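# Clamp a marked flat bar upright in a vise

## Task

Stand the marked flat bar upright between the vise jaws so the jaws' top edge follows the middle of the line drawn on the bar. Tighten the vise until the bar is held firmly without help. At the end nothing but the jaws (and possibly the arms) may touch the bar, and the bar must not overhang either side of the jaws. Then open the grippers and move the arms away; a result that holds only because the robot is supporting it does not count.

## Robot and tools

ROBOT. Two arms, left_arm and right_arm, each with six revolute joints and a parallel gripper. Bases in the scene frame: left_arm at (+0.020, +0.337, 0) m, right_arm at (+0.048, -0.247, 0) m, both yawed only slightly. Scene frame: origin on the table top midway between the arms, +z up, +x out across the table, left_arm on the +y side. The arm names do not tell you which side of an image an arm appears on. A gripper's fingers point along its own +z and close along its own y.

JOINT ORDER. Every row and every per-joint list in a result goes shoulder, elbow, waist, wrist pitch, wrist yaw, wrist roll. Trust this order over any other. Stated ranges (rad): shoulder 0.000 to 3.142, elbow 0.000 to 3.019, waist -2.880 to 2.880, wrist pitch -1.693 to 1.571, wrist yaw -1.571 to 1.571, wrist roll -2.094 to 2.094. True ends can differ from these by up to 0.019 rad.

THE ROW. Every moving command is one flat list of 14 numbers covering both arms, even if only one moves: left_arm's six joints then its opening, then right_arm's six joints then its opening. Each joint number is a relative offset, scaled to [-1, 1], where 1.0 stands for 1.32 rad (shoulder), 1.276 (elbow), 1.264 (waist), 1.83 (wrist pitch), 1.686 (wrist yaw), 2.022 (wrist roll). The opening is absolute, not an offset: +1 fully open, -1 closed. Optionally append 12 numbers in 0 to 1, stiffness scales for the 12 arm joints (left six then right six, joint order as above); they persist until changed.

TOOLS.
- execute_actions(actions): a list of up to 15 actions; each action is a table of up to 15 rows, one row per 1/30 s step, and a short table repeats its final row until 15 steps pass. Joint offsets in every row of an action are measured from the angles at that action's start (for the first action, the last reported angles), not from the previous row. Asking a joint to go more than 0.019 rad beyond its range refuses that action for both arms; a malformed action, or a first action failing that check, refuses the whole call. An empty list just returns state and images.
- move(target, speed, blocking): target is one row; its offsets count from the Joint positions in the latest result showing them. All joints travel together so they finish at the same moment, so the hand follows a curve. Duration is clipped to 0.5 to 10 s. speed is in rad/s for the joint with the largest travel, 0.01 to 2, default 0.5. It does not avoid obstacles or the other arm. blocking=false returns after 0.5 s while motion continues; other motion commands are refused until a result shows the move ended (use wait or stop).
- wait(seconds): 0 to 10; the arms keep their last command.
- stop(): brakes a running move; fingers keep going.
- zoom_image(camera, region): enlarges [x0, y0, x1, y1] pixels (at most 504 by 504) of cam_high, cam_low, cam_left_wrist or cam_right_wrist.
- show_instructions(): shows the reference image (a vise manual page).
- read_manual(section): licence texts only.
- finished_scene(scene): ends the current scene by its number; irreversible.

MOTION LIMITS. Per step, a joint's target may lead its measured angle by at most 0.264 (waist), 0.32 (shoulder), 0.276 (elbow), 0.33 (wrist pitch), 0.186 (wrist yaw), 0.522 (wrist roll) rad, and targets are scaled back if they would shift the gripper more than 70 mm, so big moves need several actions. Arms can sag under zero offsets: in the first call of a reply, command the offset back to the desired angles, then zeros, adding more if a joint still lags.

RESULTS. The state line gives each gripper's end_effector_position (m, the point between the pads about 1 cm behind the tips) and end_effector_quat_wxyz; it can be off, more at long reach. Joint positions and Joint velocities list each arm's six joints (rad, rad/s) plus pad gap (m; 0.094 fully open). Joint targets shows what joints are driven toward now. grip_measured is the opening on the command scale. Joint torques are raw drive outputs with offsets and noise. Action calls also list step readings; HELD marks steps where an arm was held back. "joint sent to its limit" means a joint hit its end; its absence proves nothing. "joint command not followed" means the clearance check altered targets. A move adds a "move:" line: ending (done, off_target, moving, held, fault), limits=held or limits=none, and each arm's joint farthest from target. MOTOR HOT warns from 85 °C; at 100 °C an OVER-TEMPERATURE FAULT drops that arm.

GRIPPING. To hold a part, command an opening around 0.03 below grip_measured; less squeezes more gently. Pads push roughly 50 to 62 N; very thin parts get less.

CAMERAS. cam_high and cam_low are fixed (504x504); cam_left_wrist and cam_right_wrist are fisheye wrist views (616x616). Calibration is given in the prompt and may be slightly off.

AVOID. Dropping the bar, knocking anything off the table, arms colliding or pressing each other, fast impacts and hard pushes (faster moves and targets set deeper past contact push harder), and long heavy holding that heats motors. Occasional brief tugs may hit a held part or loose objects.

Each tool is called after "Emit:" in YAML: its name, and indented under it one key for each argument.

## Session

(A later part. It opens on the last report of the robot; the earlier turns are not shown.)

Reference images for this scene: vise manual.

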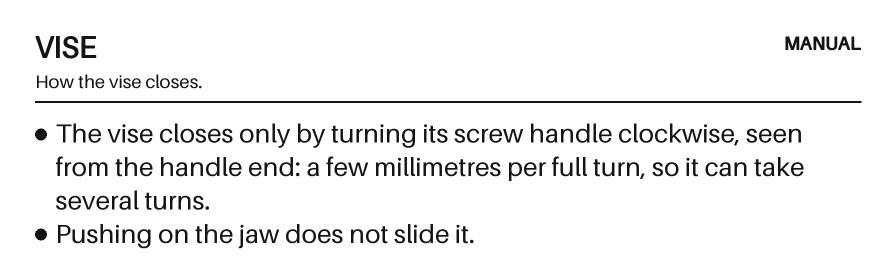

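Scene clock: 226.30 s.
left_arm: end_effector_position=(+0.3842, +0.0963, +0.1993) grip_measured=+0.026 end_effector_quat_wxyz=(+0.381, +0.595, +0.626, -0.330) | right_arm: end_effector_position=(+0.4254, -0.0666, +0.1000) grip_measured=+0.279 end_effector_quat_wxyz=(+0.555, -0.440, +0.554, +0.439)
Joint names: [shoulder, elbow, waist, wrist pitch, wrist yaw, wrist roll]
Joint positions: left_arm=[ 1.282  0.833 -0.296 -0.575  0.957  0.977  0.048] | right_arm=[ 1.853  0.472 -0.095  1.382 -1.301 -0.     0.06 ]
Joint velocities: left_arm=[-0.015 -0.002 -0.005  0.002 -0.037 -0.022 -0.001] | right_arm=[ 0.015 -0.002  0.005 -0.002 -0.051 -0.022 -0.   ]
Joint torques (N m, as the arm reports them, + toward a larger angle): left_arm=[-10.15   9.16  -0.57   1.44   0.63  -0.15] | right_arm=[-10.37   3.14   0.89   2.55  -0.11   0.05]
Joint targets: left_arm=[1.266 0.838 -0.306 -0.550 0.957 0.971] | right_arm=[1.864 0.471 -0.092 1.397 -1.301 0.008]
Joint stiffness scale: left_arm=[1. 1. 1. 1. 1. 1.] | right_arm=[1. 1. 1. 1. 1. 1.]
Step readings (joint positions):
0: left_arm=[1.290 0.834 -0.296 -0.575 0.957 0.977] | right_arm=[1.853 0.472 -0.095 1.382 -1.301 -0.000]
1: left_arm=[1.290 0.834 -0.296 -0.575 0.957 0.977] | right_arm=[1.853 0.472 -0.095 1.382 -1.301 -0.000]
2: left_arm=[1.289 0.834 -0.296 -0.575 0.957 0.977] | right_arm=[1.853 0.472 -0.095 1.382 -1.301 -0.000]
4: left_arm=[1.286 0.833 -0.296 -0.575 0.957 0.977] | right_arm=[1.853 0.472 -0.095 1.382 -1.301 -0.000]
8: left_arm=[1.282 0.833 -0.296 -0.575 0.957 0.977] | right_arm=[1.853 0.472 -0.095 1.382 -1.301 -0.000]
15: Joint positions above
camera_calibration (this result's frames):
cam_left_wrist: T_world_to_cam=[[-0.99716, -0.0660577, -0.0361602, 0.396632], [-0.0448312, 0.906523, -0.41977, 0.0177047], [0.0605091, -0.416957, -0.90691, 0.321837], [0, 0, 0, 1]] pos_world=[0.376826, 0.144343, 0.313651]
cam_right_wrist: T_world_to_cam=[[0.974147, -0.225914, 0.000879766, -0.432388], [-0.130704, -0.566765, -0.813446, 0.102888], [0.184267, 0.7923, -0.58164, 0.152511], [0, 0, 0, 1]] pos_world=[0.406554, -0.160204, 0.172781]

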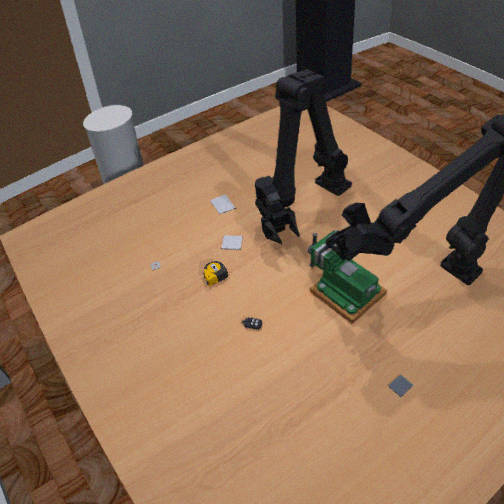

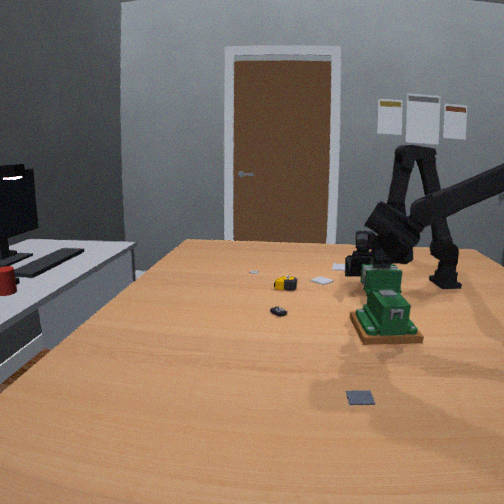

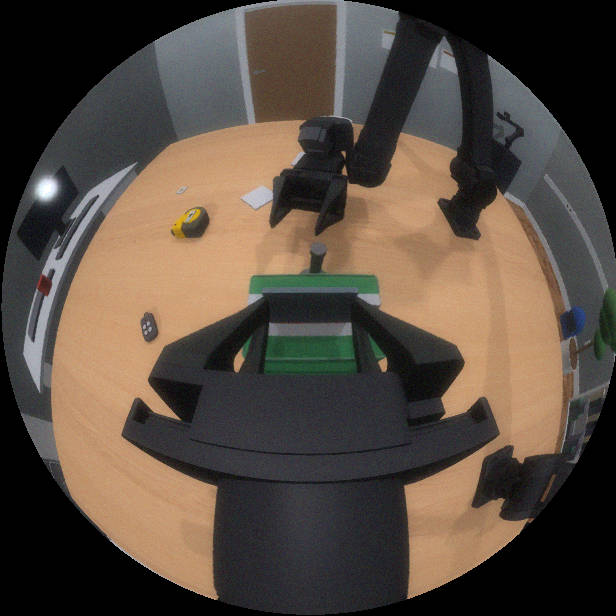

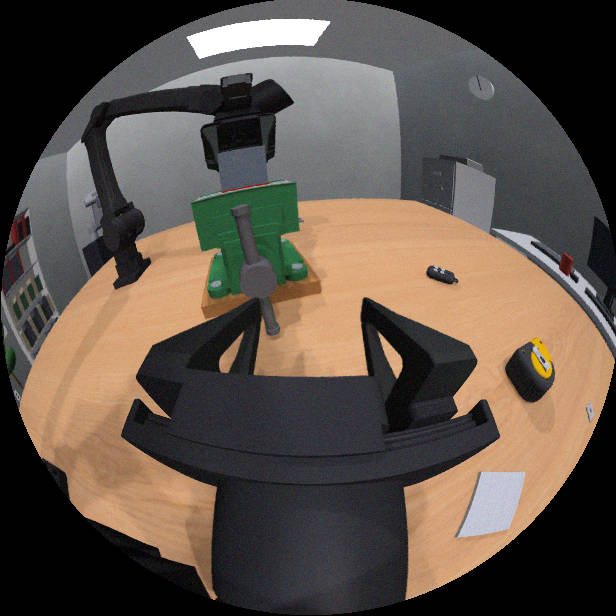

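Emit:
zoom_image:
  camera: "cam_right_wrist"
  region: [208, 182, 238, 200]

Emit:
zoom_image:
  camera: "cam_right_wrist"
  region: [250, 174, 280, 192]

Region (208, 182, 238, 200) of cam_right_wrist's 616x616 image, scaled by 16.800, with more detail than that image has; it fills the top 302 rows of this view, and the rest is white.

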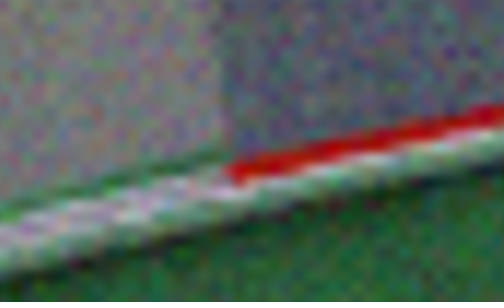

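Region (250, 174, 280, 192) of cam_right_wrist's 616x616 image, scaled by 16.800, with more detail than that image has; it fills the top 302 rows of this view, and the rest is white.

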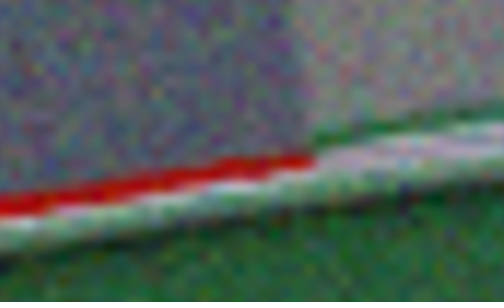

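Emit:
move:
  target: [-0.002,0.0235,-0.003,0.003,0.001,0,-0.01, 0.0705,0.089,0.0736,0.005,-0.105,0.0,0.277]
  speed: 0.25

Scene clock: 234.80 s.
left_arm: end_effector_position=(+0.3838, +0.0964, +0.1988) grip_measured=+0.026 end_effector_quat_wxyz=(+0.380, +0.595, +0.626, -0.330) | right_arm: end_effector_position=(+0.4107, -0.0293, +0.0918) grip_measured=+0.279 end_effector_quat_wxyz=(+0.500, -0.513, +0.485, +0.501)
Joint names: [shoulder, elbow, waist, wrist pitch, wrist yaw, wrist roll]
Joint positions: left_arm=[ 1.282  0.832 -0.296 -0.575  0.957  0.977  0.048] | right_arm=[ 1.921  0.565 -0.009  1.382 -1.476 -0.     0.06 ]
Joint velocities: left_arm=[-0.005 -0.002 -0.005  0.007  0.051 -0.081 -0.001] | right_arm=[-0.005 -0.012  0.005  0.002  0.007  0.007 -0.   ]
Joint torques (N m, as the arm reports them, + toward a larger angle): left_arm=[-8.67 11.13 -0.06  0.91  0.82 -0.09] | right_arm=[-10.22   5.35   1.14   2.18  -0.19  -0.04]
Joint targets: left_arm=[1.279 0.863 -0.300 -0.570 0.958 0.977] | right_arm=[1.946 0.586 -0.001 1.391 -1.478 -0.000]
Joint stiffness scale: left_arm=[1. 1. 1. 1. 1. 1.] | right_arm=[1. 1. 1. 1. 1. 1.]
move: off_target (left_arm, right_arm); limits=none; left_arm: farthest joint: the elbow, 0.031 radians from its target (0.030 radians at the start); right_arm: farthest joint: the shoulder, 0.025 radians from its target (0.093 radians at the start)
camera_calibration (this result's frames):
cam_left_wrist: T_world_to_cam=[[-0.9972, -0.0660475, -0.0350747, 0.396072], [-0.045296, 0.906644, -0.419459, 0.0175039], [0.0595044, -0.416696, -0.907096, 0.321843], [0, 0, 0, 1]] pos_world=[0.376605, 0.1444, 0.313177]
cam_right_wrist: T_world_to_cam=[[0.999165, 0.0318575, 0.0255958, -0.414577], [0.0393222, -0.578945, -0.814418, 0.0453437], [-0.0111267, 0.814744, -0.579714, 0.201617], [0, 0, 0, 1]] pos_world=[0.414691, -0.124807, 0.16442]

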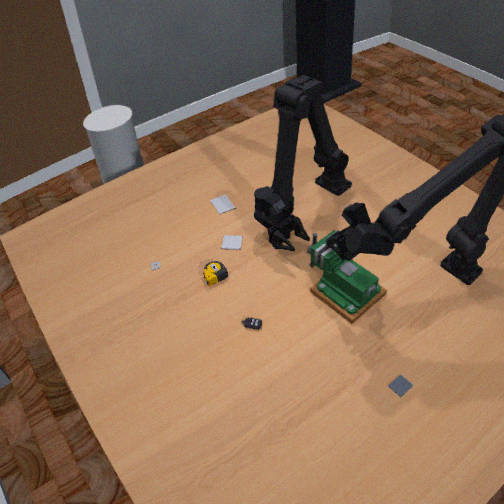

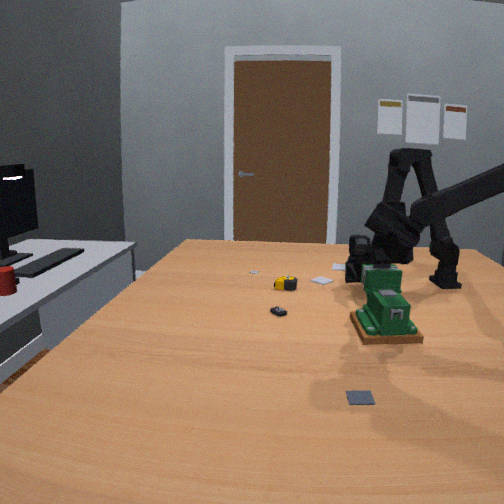

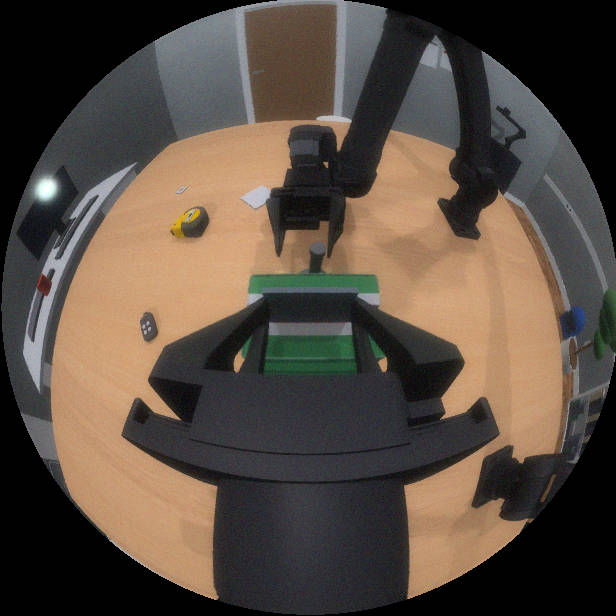

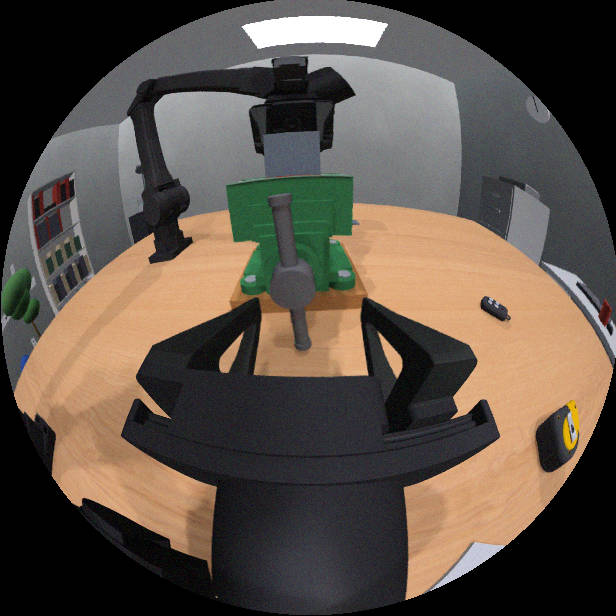

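Emit:
move:
  target: [-0.002,0.024,-0.003,0.003,0.001,0,-0.01, 0.0227,-0.0133,0.103,-0.0115,0.0753,0.0,0.277]
  speed: 0.15

Scene clock: 239.53 s.
left_arm: end_effector_position=(+0.3835, +0.0964, +0.1983) grip_measured=+0.026 end_effector_quat_wxyz=(+0.380, +0.595, +0.627, -0.330) | right_arm: end_effector_position=(+0.3992, +0.0148, +0.0887) grip_measured=+0.279 end_effector_quat_wxyz=(+0.494, -0.508, +0.492, +0.506)
Joint names: [shoulder, elbow, waist, wrist pitch, wrist yaw, wrist roll]
Joint positions: left_arm=[ 1.282  0.831 -0.296 -0.575  0.957  0.977  0.048] | right_arm=[ 1.923  0.556  0.114  1.37  -1.351 -0.     0.06 ]
Joint velocities: left_arm=[ 0.005 -0.002  0.005  0.017  0.007 -0.007  0.001] | right_arm=[ 0.005  0.002 -0.005 -0.017  0.007 -0.022  0.   ]
Joint torques (N m, as the arm reports them, + toward a larger angle): left_arm=[-9.09 11.07  0.15  0.94  0.76 -0.04] | right_arm=[-10.1    2.67   1.08   1.44   0.    -0.04]
Joint targets: left_arm=[1.279 0.862 -0.300 -0.570 0.958 0.977] | right_arm=[1.951 0.548 0.121 1.361 -1.349 -0.000]
Joint stiffness scale: left_arm=[1. 1. 1. 1. 1. 1.] | right_arm=[1. 1. 1. 1. 1. 1.]
move: off_target (left_arm, right_arm); limits=none; left_arm: farthest joint: the elbow, 0.032 radians from its target (0.031 radians at the start); right_arm: farthest joint: the shoulder, 0.028 radians from its target (0.030 radians at the start)
camera_calibration (this result's frames):
cam_left_wrist: T_world_to_cam=[[-0.997238, -0.0660376, -0.0339891, 0.395512], [-0.0457604, 0.906764, -0.419148, 0.0173028], [0.0584996, -0.416435, -0.907282, 0.321848], [0, 0, 0, 1]] pos_world=[0.376383, 0.144458, 0.312703]
cam_right_wrist: T_world_to_cam=[[0.999522, 0.0307532, 0.00312617, -0.402611], [0.0204188, -0.580924, -0.813702, 0.0762445], [-0.0232079, 0.813377, -0.581274, 0.168698], [0, 0, 0, 1]] pos_world=[0.404777, -0.0805409, 0.161358]

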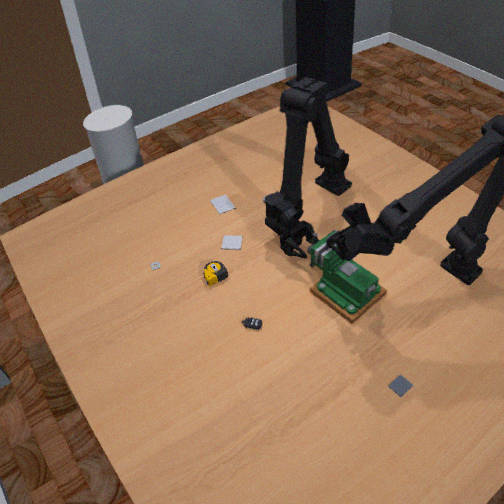

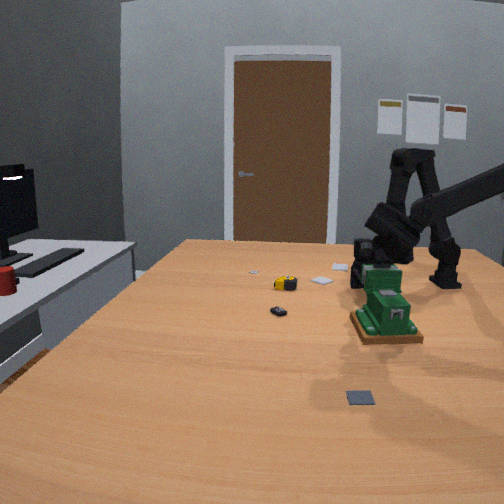

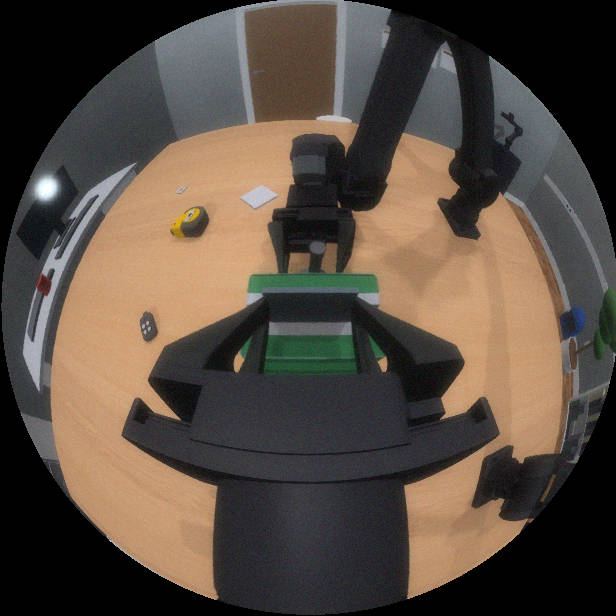

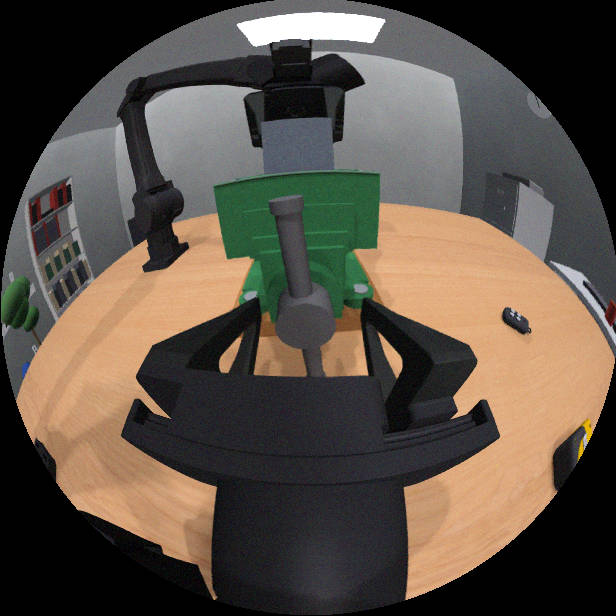

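Emit:
move:
  target: [-0.002,0.043,-0.003,0.003,0.001,0,-0.01, 0.008,-0.0095,0.002,0.002,0,0.995,0.277]
  speed: 1.0

Scene clock: 246.03 s.
left_arm: end_effector_position=(+0.3838, +0.0964, +0.1988) grip_measured=+0.026 end_effector_quat_wxyz=(+0.380, +0.595, +0.626, -0.330) | right_arm: end_effector_position=(+0.3969, +0.0144, +0.0877) grip_measured=+0.278 end_effector_quat_wxyz=(-0.154, +0.133, +0.695, +0.690)
Joint names: [shoulder, elbow, waist, wrist pitch, wrist yaw, wrist roll]
Joint positions: left_arm=[ 1.282  0.832 -0.296 -0.575  0.957  0.977  0.048] | right_arm=[ 1.923  0.551  0.114  1.37  -1.354  1.978  0.06 ]
Joint velocities: left_arm=[-0.024 -0.002 -0.005  0.002 -0.007 -0.037 -0.001] | right_arm=[-0.005  0.007 -0.005 -0.002 -0.037 -0.037  0.   ]
Joint torques (N m, as the arm reports them, + toward a larger angle): left_arm=[-10.18  12.56   0.32   0.81   0.8   -0.05] | right_arm=[-11.62   2.82   0.88   2.1    0.02   0.24]
Joint targets: left_arm=[1.279 0.886 -0.300 -0.570 0.958 0.977] | right_arm=[1.933 0.544 0.117 1.374 -1.351 2.012]
Joint stiffness scale: left_arm=[1. 1. 1. 1. 1. 1.] | right_arm=[1. 1. 1. 1. 1. 1.]
move: off_target (left_arm, right_arm); limits=none; left_arm: farthest joint: the elbow, 0.054 radians from its target (0.055 radians at the start); right_arm: farthest joint: the wrist roll, 0.034 radians from its target (2.012 radians at the start)
camera_calibration (this result's frames):
cam_left_wrist: T_world_to_cam=[[-0.9972, -0.0660475, -0.0350747, 0.396072], [-0.045296, 0.906644, -0.419459, 0.0175039], [0.0595044, -0.416696, -0.907096, 0.321843], [0, 0, 0, 1]] pos_world=[0.376605, 0.1444, 0.313177]
cam_right_wrist: T_world_to_cam=[[-0.397796, -0.0102794, -0.917416, 0.235689], [-0.728152, -0.604801, 0.322507, 0.27304], [-0.558169, 0.79631, 0.233102, 0.309617], [0, 0, 0, 1]] pos_world=[0.46539, -0.0789939, 0.0559953]

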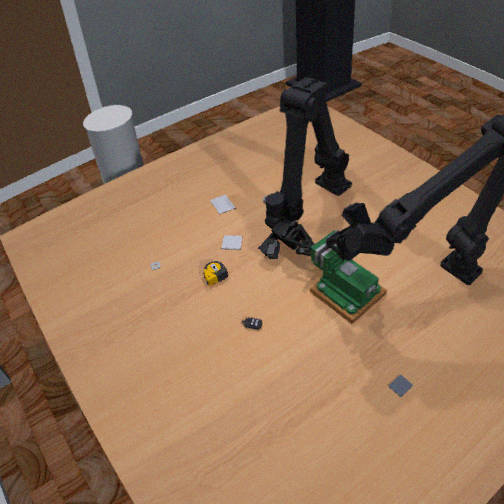

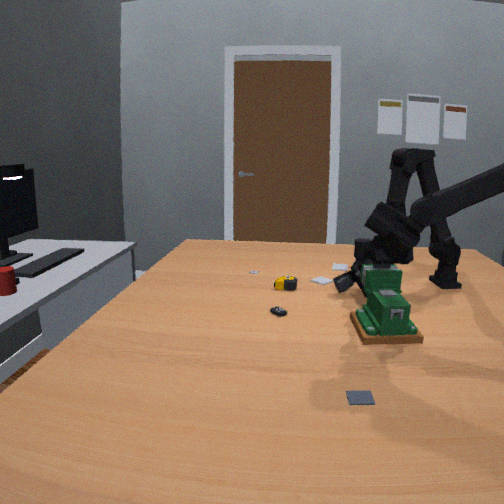

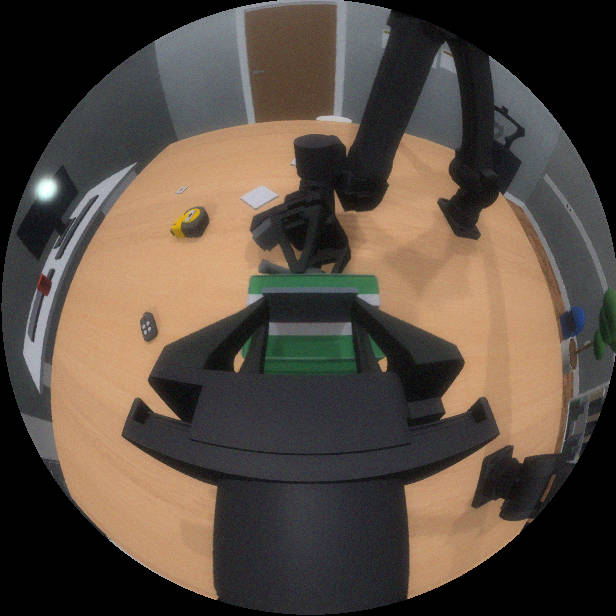

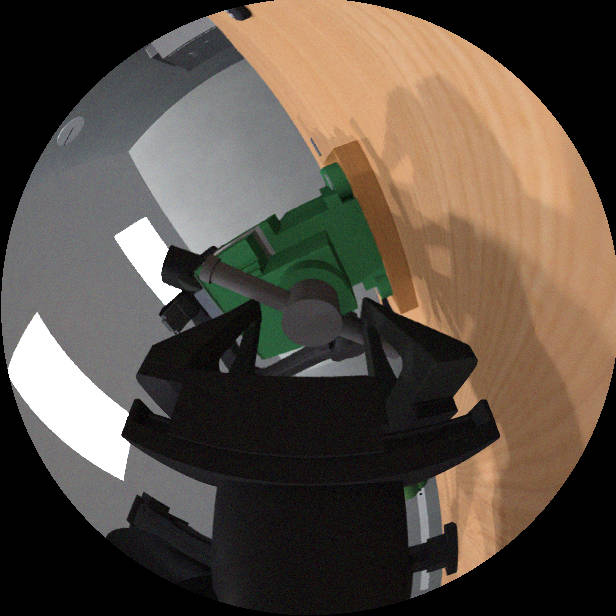

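Emit:
execute_actions:
  actions:
    - [[-0.002,0.03,-0.003,0.003,0.001,0,-0.01, 0.008,0.0,0.002,0.002,0.002,0.025,0.277],[-0.002,0.03,-0.003,0.003,0.001,0,-0.01, 0.008,0.0,0.002,0.002,0.002,0.035,0.277],[-0.002,0.03,-0.003,0.003,0.001,0,-0.01, 0.008,0.0,0.002,0.002,0.002,0.045,0.277],[-0.002,0.03,-0.003,0.003,0.001,0,-0.01, 0.008,0.0,0.002,0.002,0.002,0.057,0.277]]

Emit:
move:
  target: [-0.002,0.043,-0.003,0.003,0.001,0,-0.01, 0.008,0.005,-0.069,0.002,-0.049,-0.99,0.277]
  speed: 2.0

Scene clock: 252.80 s.
left_arm: end_effector_position=(+0.3838, +0.0964, +0.1988) grip_measured=+0.026 end_effector_quat_wxyz=(+0.380, +0.595, +0.626, -0.330) | right_arm: end_effector_position=(+0.3970, +0.0144, +0.0877) grip_measured=+0.278 end_effector_quat_wxyz=(-0.176, +0.155, +0.690, +0.685)
Joint names: [shoulder, elbow, waist, wrist pitch, wrist yaw, wrist roll]
Joint positions: left_arm=[ 1.282  0.832 -0.296 -0.575  0.957  0.977  0.048] | right_arm=[ 1.923  0.551  0.114  1.37  -1.354  2.042  0.06 ]
Joint velocities: left_arm=[-0.005  0.002 -0.005 -0.012 -0.037 -0.022  0.001] | right_arm=[-0.005  0.007  0.005 -0.012  0.007  0.037  0.   ]
Joint torques (N m, as the arm reports them, + toward a larger angle): left_arm=[-8.77 11.58 -0.39  0.76  0.8  -0.02] | right_arm=[-11.64   3.44   0.86   2.09   0.02   0.24]
Joint targets: left_arm=[1.279 0.870 -0.300 -0.570 0.958 0.977] | right_arm=[1.933 0.551 0.117 1.374 -1.351 2.079]
Joint stiffness scale: left_arm=[1. 1. 1. 1. 1. 1.] | right_arm=[1. 1. 1. 1. 1. 1.]
joint sent to its limit (right arm) — the command would take the wrist roll past its upper limit, so that joint was sent only as far as its limit.
Step readings (joint positions):
0: left_arm=[1.282 0.832 -0.296 -0.575 0.957 0.977] | right_arm=[1.923 0.551 0.114 1.370 -1.354 1.978]
1: left_arm=[1.282 0.832 -0.296 -0.575 0.957 0.977] | right_arm=[1.923 0.551 0.114 1.370 -1.354 1.981]
2: left_arm=[1.282 0.832 -0.296 -0.575 0.957 0.977] | right_arm=[1.923 0.551 0.114 1.370 -1.354 1.987]
4: left_arm=[1.282 0.832 -0.296 -0.575 0.957 0.977] | right_arm=[1.923 0.551 0.114 1.370 -1.354 2.005]
8: left_arm=[1.282 0.832 -0.296 -0.575 0.957 0.977] | right_arm=[1.923 0.551 0.114 1.370 -1.354 2.029]
15: Joint positions above
camera_calibration (this result's frames):
cam_left_wrist: T_world_to_cam=[[-0.9972, -0.0660475, -0.0350747, 0.396072], [-0.045296, 0.906644, -0.419459, 0.0175039], [0.0595044, -0.416696, -0.907096, 0.321843], [0, 0, 0, 1]] pos_world=[0.376605, 0.1444, 0.313177]
cam_right_wrist: T_world_to_cam=[[-0.45571, -0.0119089, -0.890048, 0.256328], [-0.70622, -0.60382, 0.369668, 0.260231], [-0.541831, 0.797032, 0.266757, 0.300204], [0, 0, 0, 1]] pos_world=[0.463251, -0.0790866, 0.051864]

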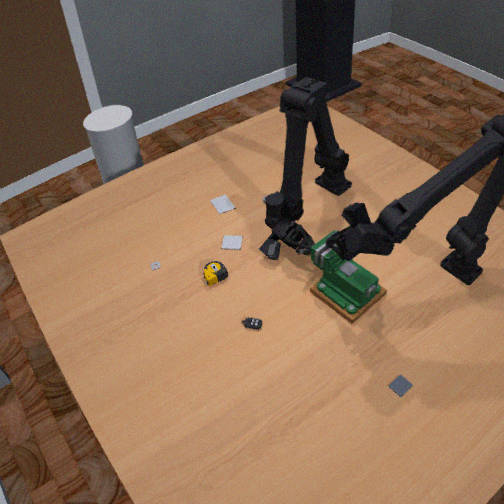

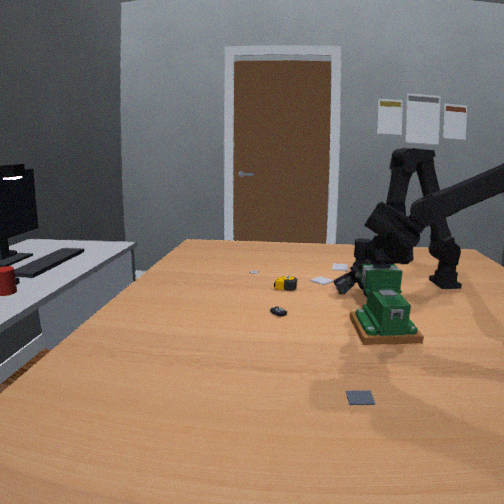

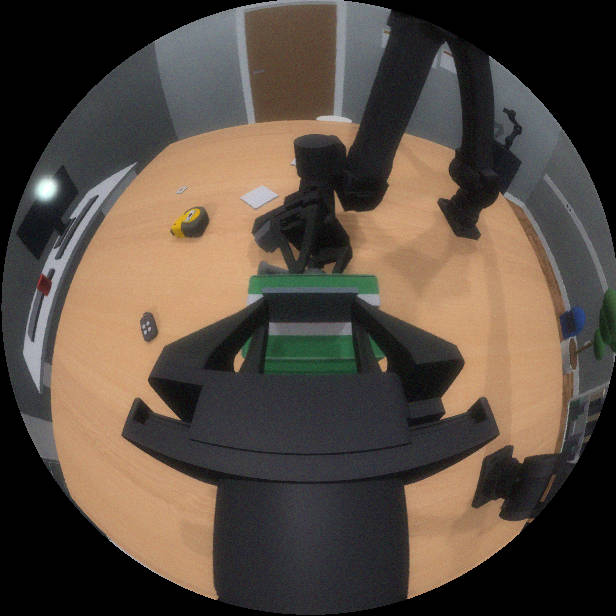

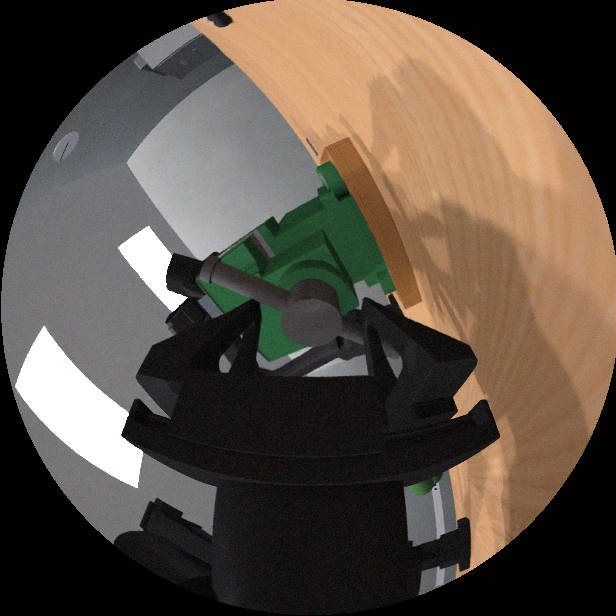

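Scene clock: 255.00 s.
left_arm: end_effector_position=(+0.3841, +0.0963, +0.1991) grip_measured=+0.026 end_effector_quat_wxyz=(+0.381, +0.595, +0.626, -0.330) | right_arm: end_effector_position=(+0.4022, -0.0131, +0.0878) grip_measured=+0.279 end_effector_quat_wxyz=(+0.476, -0.494, +0.506, +0.523)
Joint names: [shoulder, elbow, waist, wrist pitch, wrist yaw, wrist roll]
Joint positions: left_arm=[ 1.282  0.833 -0.296 -0.575  0.957  0.977  0.048] | right_arm=[ 1.923  0.551  0.037  1.37  -1.434  0.056  0.06 ]
Joint velocities: left_arm=[ 0.015 -0.007  0.005  0.007 -0.11  -0.007  0.001] | right_arm=[-0.015 -0.012 -0.015 -0.002  0.007 -0.037 -0.001]
Joint torques (N m, as the arm reports them, + toward a larger angle): left_arm=[-9.03 12.49 -0.54  0.87  0.74 -0.08] | right_arm=[-11.49   3.92  -0.38   1.96  -0.21  -0.26]
Joint targets: left_arm=[1.279 0.887 -0.300 -0.570 0.958 0.977] | right_arm=[1.933 0.557 0.027 1.374 -1.437 0.040]
Joint stiffness scale: left_arm=[1. 1. 1. 1. 1. 1.] | right_arm=[1. 1. 1. 1. 1. 1.]
move: off_target (left_arm); limits=none; left_arm: farthest joint: the elbow, 0.054 radians from its target (0.055 radians at the start); right_arm: farthest joint: the wrist roll, 0.016 radians from its target (2.002 radians at the start)
camera_calibration (this result's frames):
cam_left_wrist: T_world_to_cam=[[-0.997174, -0.0660543, -0.0357984, 0.396446], [-0.0449862, 0.906563, -0.419666, 0.0176378], [0.0601742, -0.41687, -0.906972, 0.321839], [0, 0, 0, 1]] pos_world=[0.376752, 0.144362, 0.313493]
cam_right_wrist: T_world_to_cam=[[0.997607, 0.036782, -0.058548, -0.398433], [-0.0261411, -0.583273, -0.811855, 0.0777551], [-0.0640112, 0.811443, -0.580916, 0.207308], [0, 0, 0, 1]] pos_world=[0.412782, -0.108211, 0.160227]

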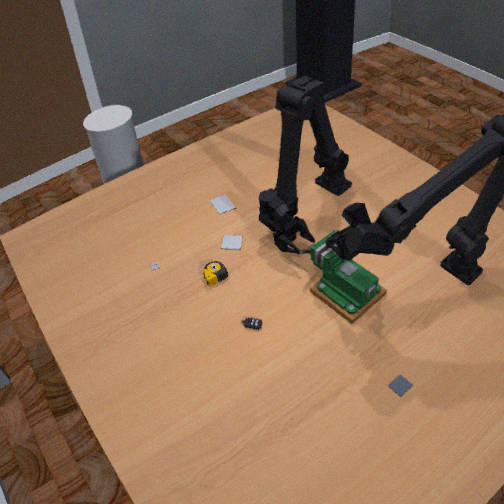

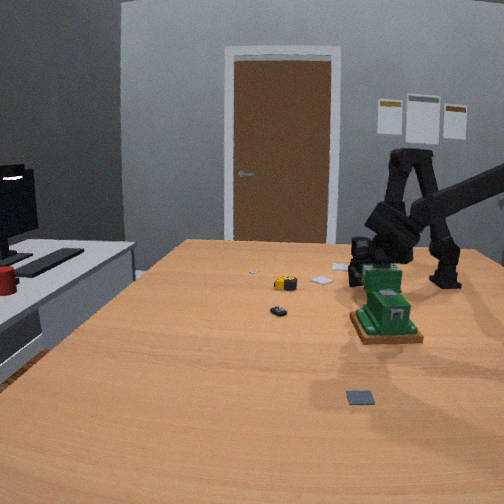

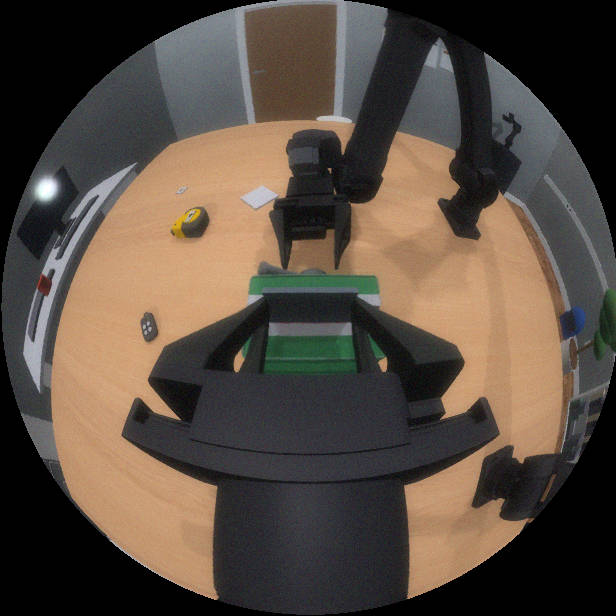

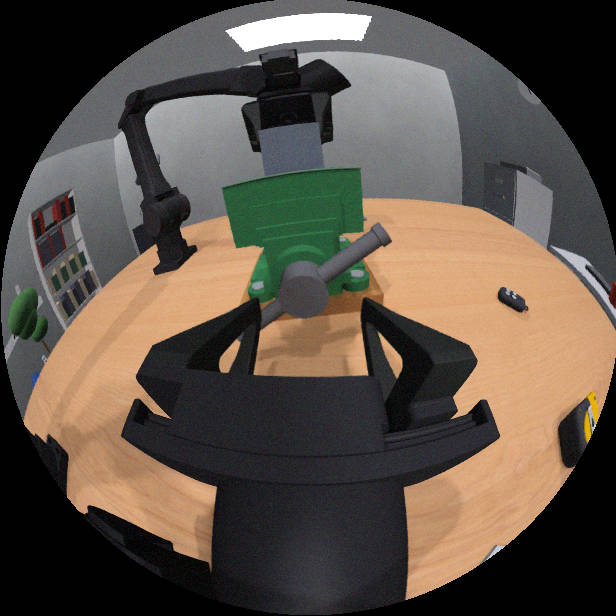

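Emit:
move:
  target: [-0.002,0.042,-0.003,0.003,0.001,0,-0.01, 0.008,0.005,-0.004,0.002,0.0,-0.594,0.617]
  speed: 2.0

Scene clock: 259.00 s.
left_arm: end_effector_position=(+0.3835, +0.0964, +0.1983) grip_measured=+0.026 end_effector_quat_wxyz=(+0.380, +0.595, +0.627, -0.330) | right_arm: end_effector_position=(+0.4022, -0.0131, +0.0878) grip_measured=+0.616 end_effector_quat_wxyz=(+0.526, -0.542, +0.454, +0.473)
Joint names: [shoulder, elbow, waist, wrist pitch, wrist yaw, wrist roll]
Joint positions: left_arm=[ 1.282  0.831 -0.296 -0.575  0.957  0.977  0.048] | right_arm=[ 1.923  0.551  0.037  1.37  -1.434 -0.142  0.076]
Joint velocities: left_arm=[ 0.005 -0.002 -0.015  0.007 -0.022  0.066 -0.001] | right_arm=[-0.005  0.002 -0.005 -0.002 -0.022 -0.037  0.   ]
Joint torques (N m, as the arm reports them, + toward a larger angle): left_arm=[-9.55 12.98 -0.35  0.95  0.78 -0.01] | right_arm=[-12.38   3.32   0.64   1.78  -0.11   0.08]
Joint targets: left_arm=[1.279 0.887 -0.300 -0.570 0.958 0.977] | right_arm=[1.923 0.551 0.037 1.370 -1.434 -0.133]
Joint stiffness scale: left_arm=[1. 1. 1. 1. 1. 1.] | right_arm=[1. 1. 1. 1. 1. 1.]
move: held (right_arm), off_target (left_arm); limits=held; held on 25 of 37 steps (right_arm), including the last (right_arm); left_arm: farthest joint: the elbow, 0.056 radians from its target (0.054 radians at the start); right_arm: farthest joint: the wrist roll, 1.003 radians from its target (1.201 radians at the start)
joint command not followed: on one or more control steps a check withheld the commanded joint targets of the right arm, and it was not sent them on those steps. On the call's last step the targets were still withheld.
cause: the commanded joint targets would bring two parts of the arm too close to each other (its wrist (the part past the wrist pitch) and its wrist camera, with the wrist yaw and the wrist roll between them); next, command targets that bring no two parts of the arm closer together.
camera_calibration (this result's frames):
cam_left_wrist: T_world_to_cam=[[-0.997238, -0.0660376, -0.0339891, 0.395512], [-0.0457604, 0.906764, -0.419148, 0.0173028], [0.0584996, -0.416435, -0.907282, 0.321848], [0, 0, 0, 1]] pos_world=[0.376383, 0.144458, 0.312703]
cam_right_wrist: T_world_to_cam=[[0.989518, 0.0365509, 0.139708, -0.41258], [0.134995, -0.577735, -0.804984, 0.0124188], [0.0512913, 0.815406, -0.576613, 0.160609], [0, 0, 0, 1]] pos_world=[0.398341, -0.108707, 0.160247]

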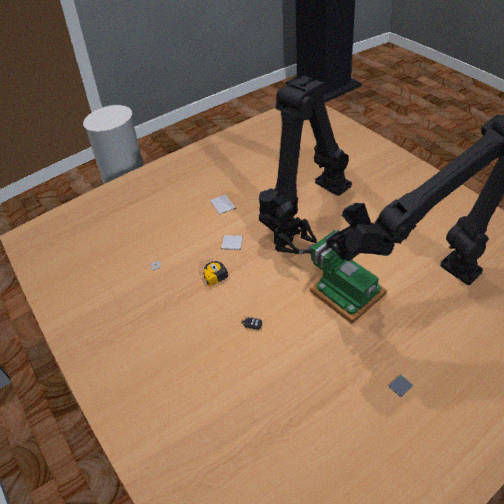

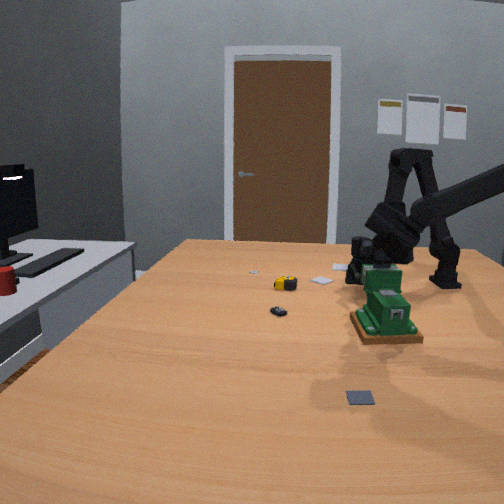

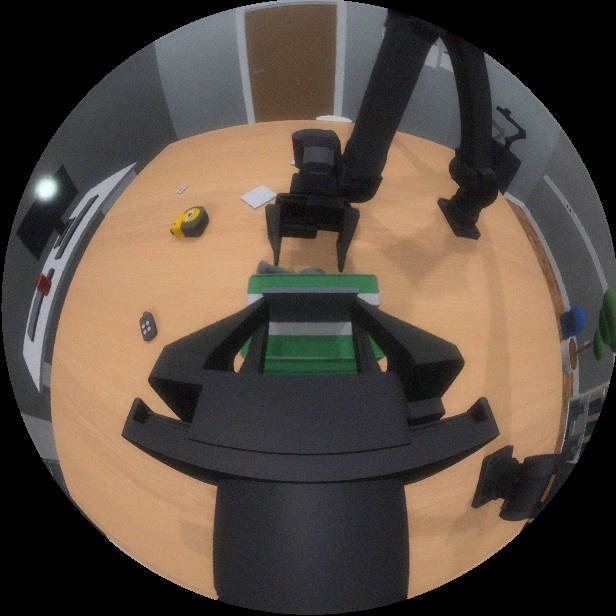

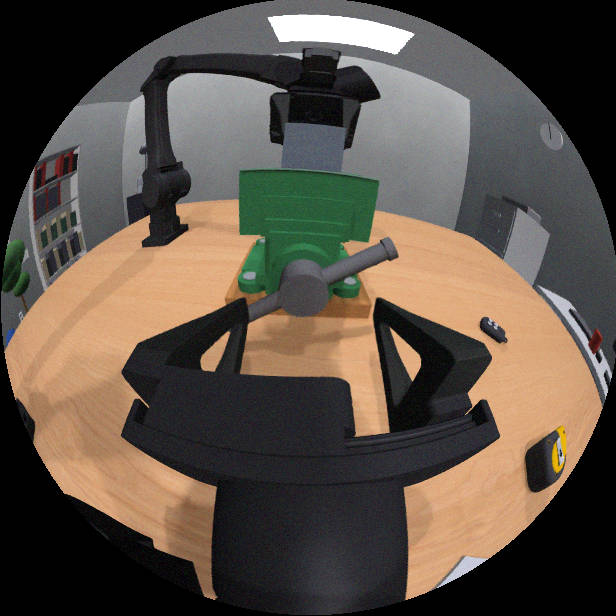

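Emit:
move:
  target: [-0.002,0.0455,-0.003,0.003,0.001,0,-0.01, 0.008,-0.0567,0.0142,0.0454,0.0813,-0.136,0.617]
  speed: 0.5

Emit:
move:
  target: [-0.002,0.043,-0.003,0.003,0.001,0,-0.01, 0.008,0.005,0.0,0.002,0.0,-0.368,0.617]
  speed: 1.5

Scene clock: 267.50 s.
left_arm: end_effector_position=(+0.3848, +0.0961, +0.2001) grip_measured=+0.026 end_effector_quat_wxyz=(+0.382, +0.595, +0.626, -0.329) | right_arm: end_effector_position=(+0.3992, -0.0154, +0.0837) grip_measured=+0.616 end_effector_quat_wxyz=(+0.607, -0.571, +0.417, +0.363)
Joint names: [shoulder, elbow, waist, wrist pitch, wrist yaw, wrist roll]
Joint positions: left_arm=[ 1.282  0.835 -0.296 -0.575  0.957  0.977  0.048] | right_arm=[ 1.923  0.485  0.045  1.437 -1.299 -0.401  0.076]
Joint velocities: left_arm=[-0.005 -0.002 -0.005  0.002  0.022  0.037 -0.   ] | right_arm=[ 0.005 -0.012  0.005 -0.007  0.022 -0.022 -0.001]
Joint torques (N m, as the arm reports them, + toward a larger angle): left_arm=[-9.89 12.77 -0.44  0.74  0.82 -0.08] | right_arm=[-10.75   1.99   1.64   2.58  -0.01  -0.15]
Joint targets: left_arm=[1.279 0.889 -0.300 -0.570 0.958 0.977] | right_arm=[1.933 0.478 0.055 1.453 -1.297 -0.417]
Joint stiffness scale: left_arm=[1. 1. 1. 1. 1. 1.] | right_arm=[1. 1. 1. 1. 1. 1.]
move: off_target (left_arm); limits=none; left_arm: farthest joint: the elbow, 0.054 radians from its target (0.058 radians at the start); right_arm: farthest joint: the wrist pitch, 0.016 radians from its target (0.083 radians at the start)
camera_calibration (this result's frames):
cam_left_wrist: T_world_to_cam=[[-0.997092, -0.0660755, -0.0379693, 0.397566], [-0.0440558, 0.906321, -0.420286, 0.0180389], [0.062183, -0.417391, -0.906597, 0.321826], [0, 0, 0, 1]] pos_world=[0.377193, 0.144248, 0.314443]
cam_right_wrist: T_world_to_cam=[[0.91736, -0.0826808, 0.389378, -0.402899], [0.262805, -0.608894, -0.748453, -0.0479836], [0.298973, 0.788931, -0.536846, 0.0576805], [0, 0, 0, 1]] pos_world=[0.364968, -0.108035, 0.151932]

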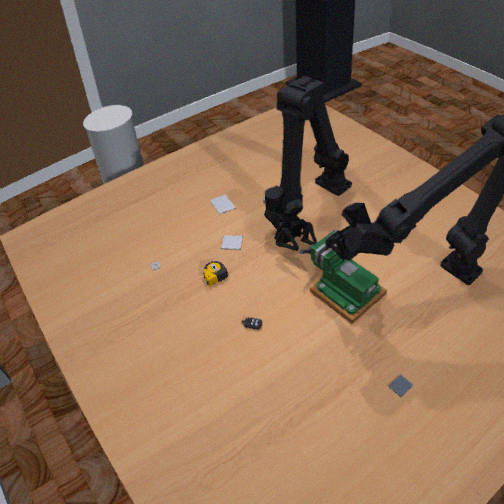

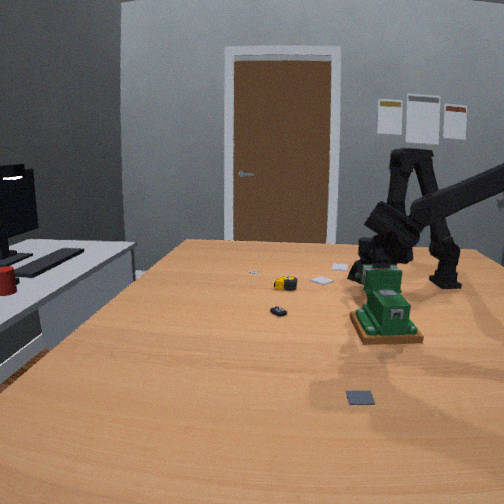

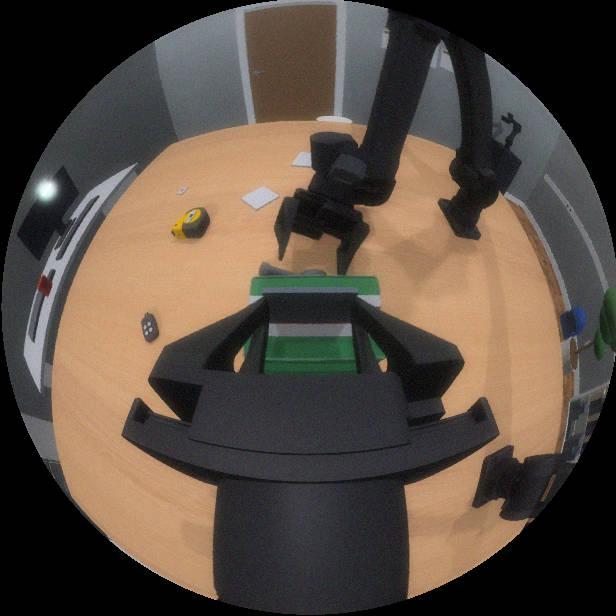

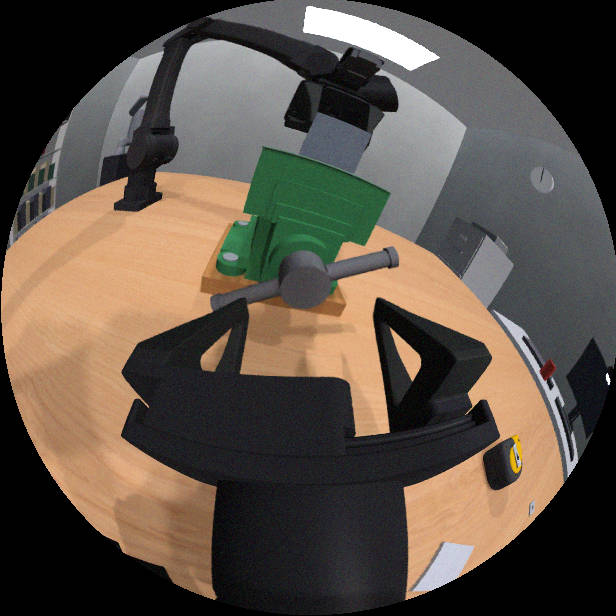

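Scene clock: 268.50 s.
left_arm: end_effector_position=(+0.3841, +0.0963, +0.1991) grip_measured=+0.026 end_effector_quat_wxyz=(+0.381, +0.595, +0.626, -0.330) | right_arm: end_effector_position=(+0.3992, -0.0154, +0.0837) grip_measured=+0.616 end_effector_quat_wxyz=(+0.669, -0.645, +0.290, +0.229)
Joint names: [shoulder, elbow, waist, wrist pitch, wrist yaw, wrist roll]
Joint positions: left_arm=[ 1.282  0.833 -0.296 -0.575  0.957  0.977  0.048] | right_arm=[ 1.923  0.485  0.045  1.437 -1.299 -0.82   0.076]
Joint velocities: left_arm=[ 0.015 -0.012  0.005  0.002 -0.022 -0.007 -0.001] | right_arm=[-0.005  0.002  0.015  0.007 -0.081  0.022 -0.   ]
Joint torques (N m, as the arm reports them, + toward a larger angle): left_arm=[-8.56 13.14 -0.33  0.66  0.73 -0.11] | right_arm=[-11.63   2.7    0.63   1.82  -0.11   0.16]
Joint targets: left_arm=[1.279 0.890 -0.300 -0.570 0.958 0.977] | right_arm=[1.923 0.485 0.045 1.437 -1.299 -0.810]
Joint stiffness scale: left_arm=[1. 1. 1. 1. 1. 1.] | right_arm=[1. 1. 1. 1. 1. 1.]
move: held (right_arm), off_target (left_arm); limits=held; held on 13 of 30 steps (right_arm), including the last (right_arm); left_arm: farthest joint: the elbow, 0.057 radians from its target (0.055 radians at the start); right_arm: farthest joint: the wrist roll, 0.325 radians from its target (0.744 radians at the start)
joint command not followed: on one or more control steps a check withheld the commanded joint targets of the right arm, and it was not sent them on those steps. On the call's last step the targets were still withheld.
cause: the commanded joint targets would bring two parts of the arm too close to each other (its wrist (the part past the wrist pitch) and its wrist camera, with the wrist yaw and the wrist roll between them); next, command targets that bring no two parts of the arm closer together.
camera_calibration (this result's frames):
cam_left_wrist: T_world_to_cam=[[-0.997174, -0.0660543, -0.0357984, 0.396446], [-0.0449862, 0.906563, -0.419666, 0.0176378], [0.0601742, -0.41687, -0.906972, 0.321839], [0, 0, 0, 1]] pos_world=[0.376752, 0.144362, 0.313493]
cam_right_wrist: T_world_to_cam=[[0.680394, -0.0606009, 0.730336, -0.336506], [0.538574, -0.634496, -0.554394, -0.174705], [0.496992, 0.770547, -0.399069, -0.0331823], [0, 0, 0, 1]] pos_world=[0.33954, -0.105674, 0.135665]

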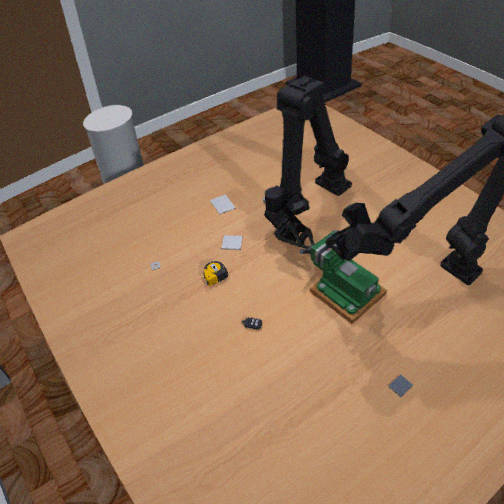

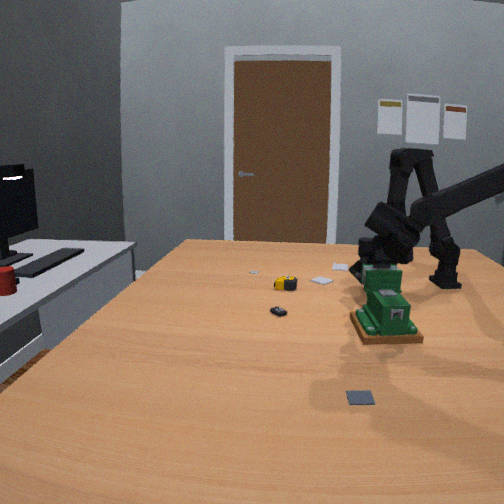

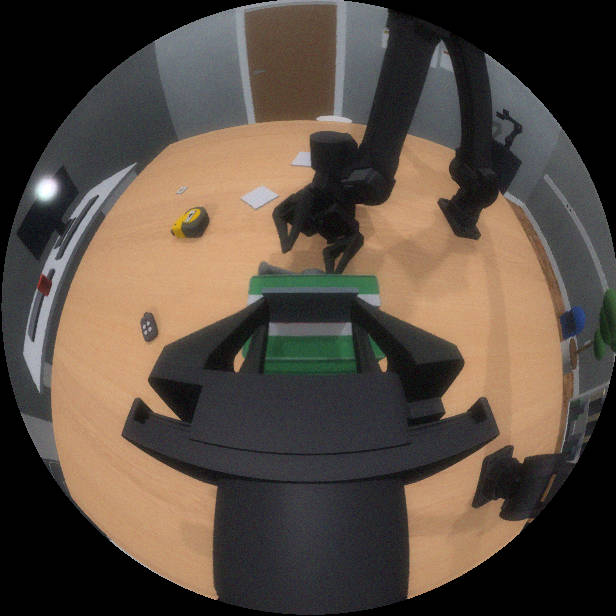

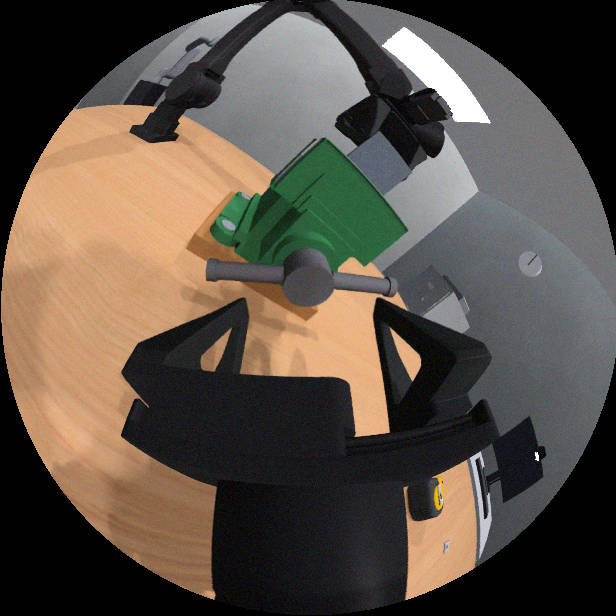

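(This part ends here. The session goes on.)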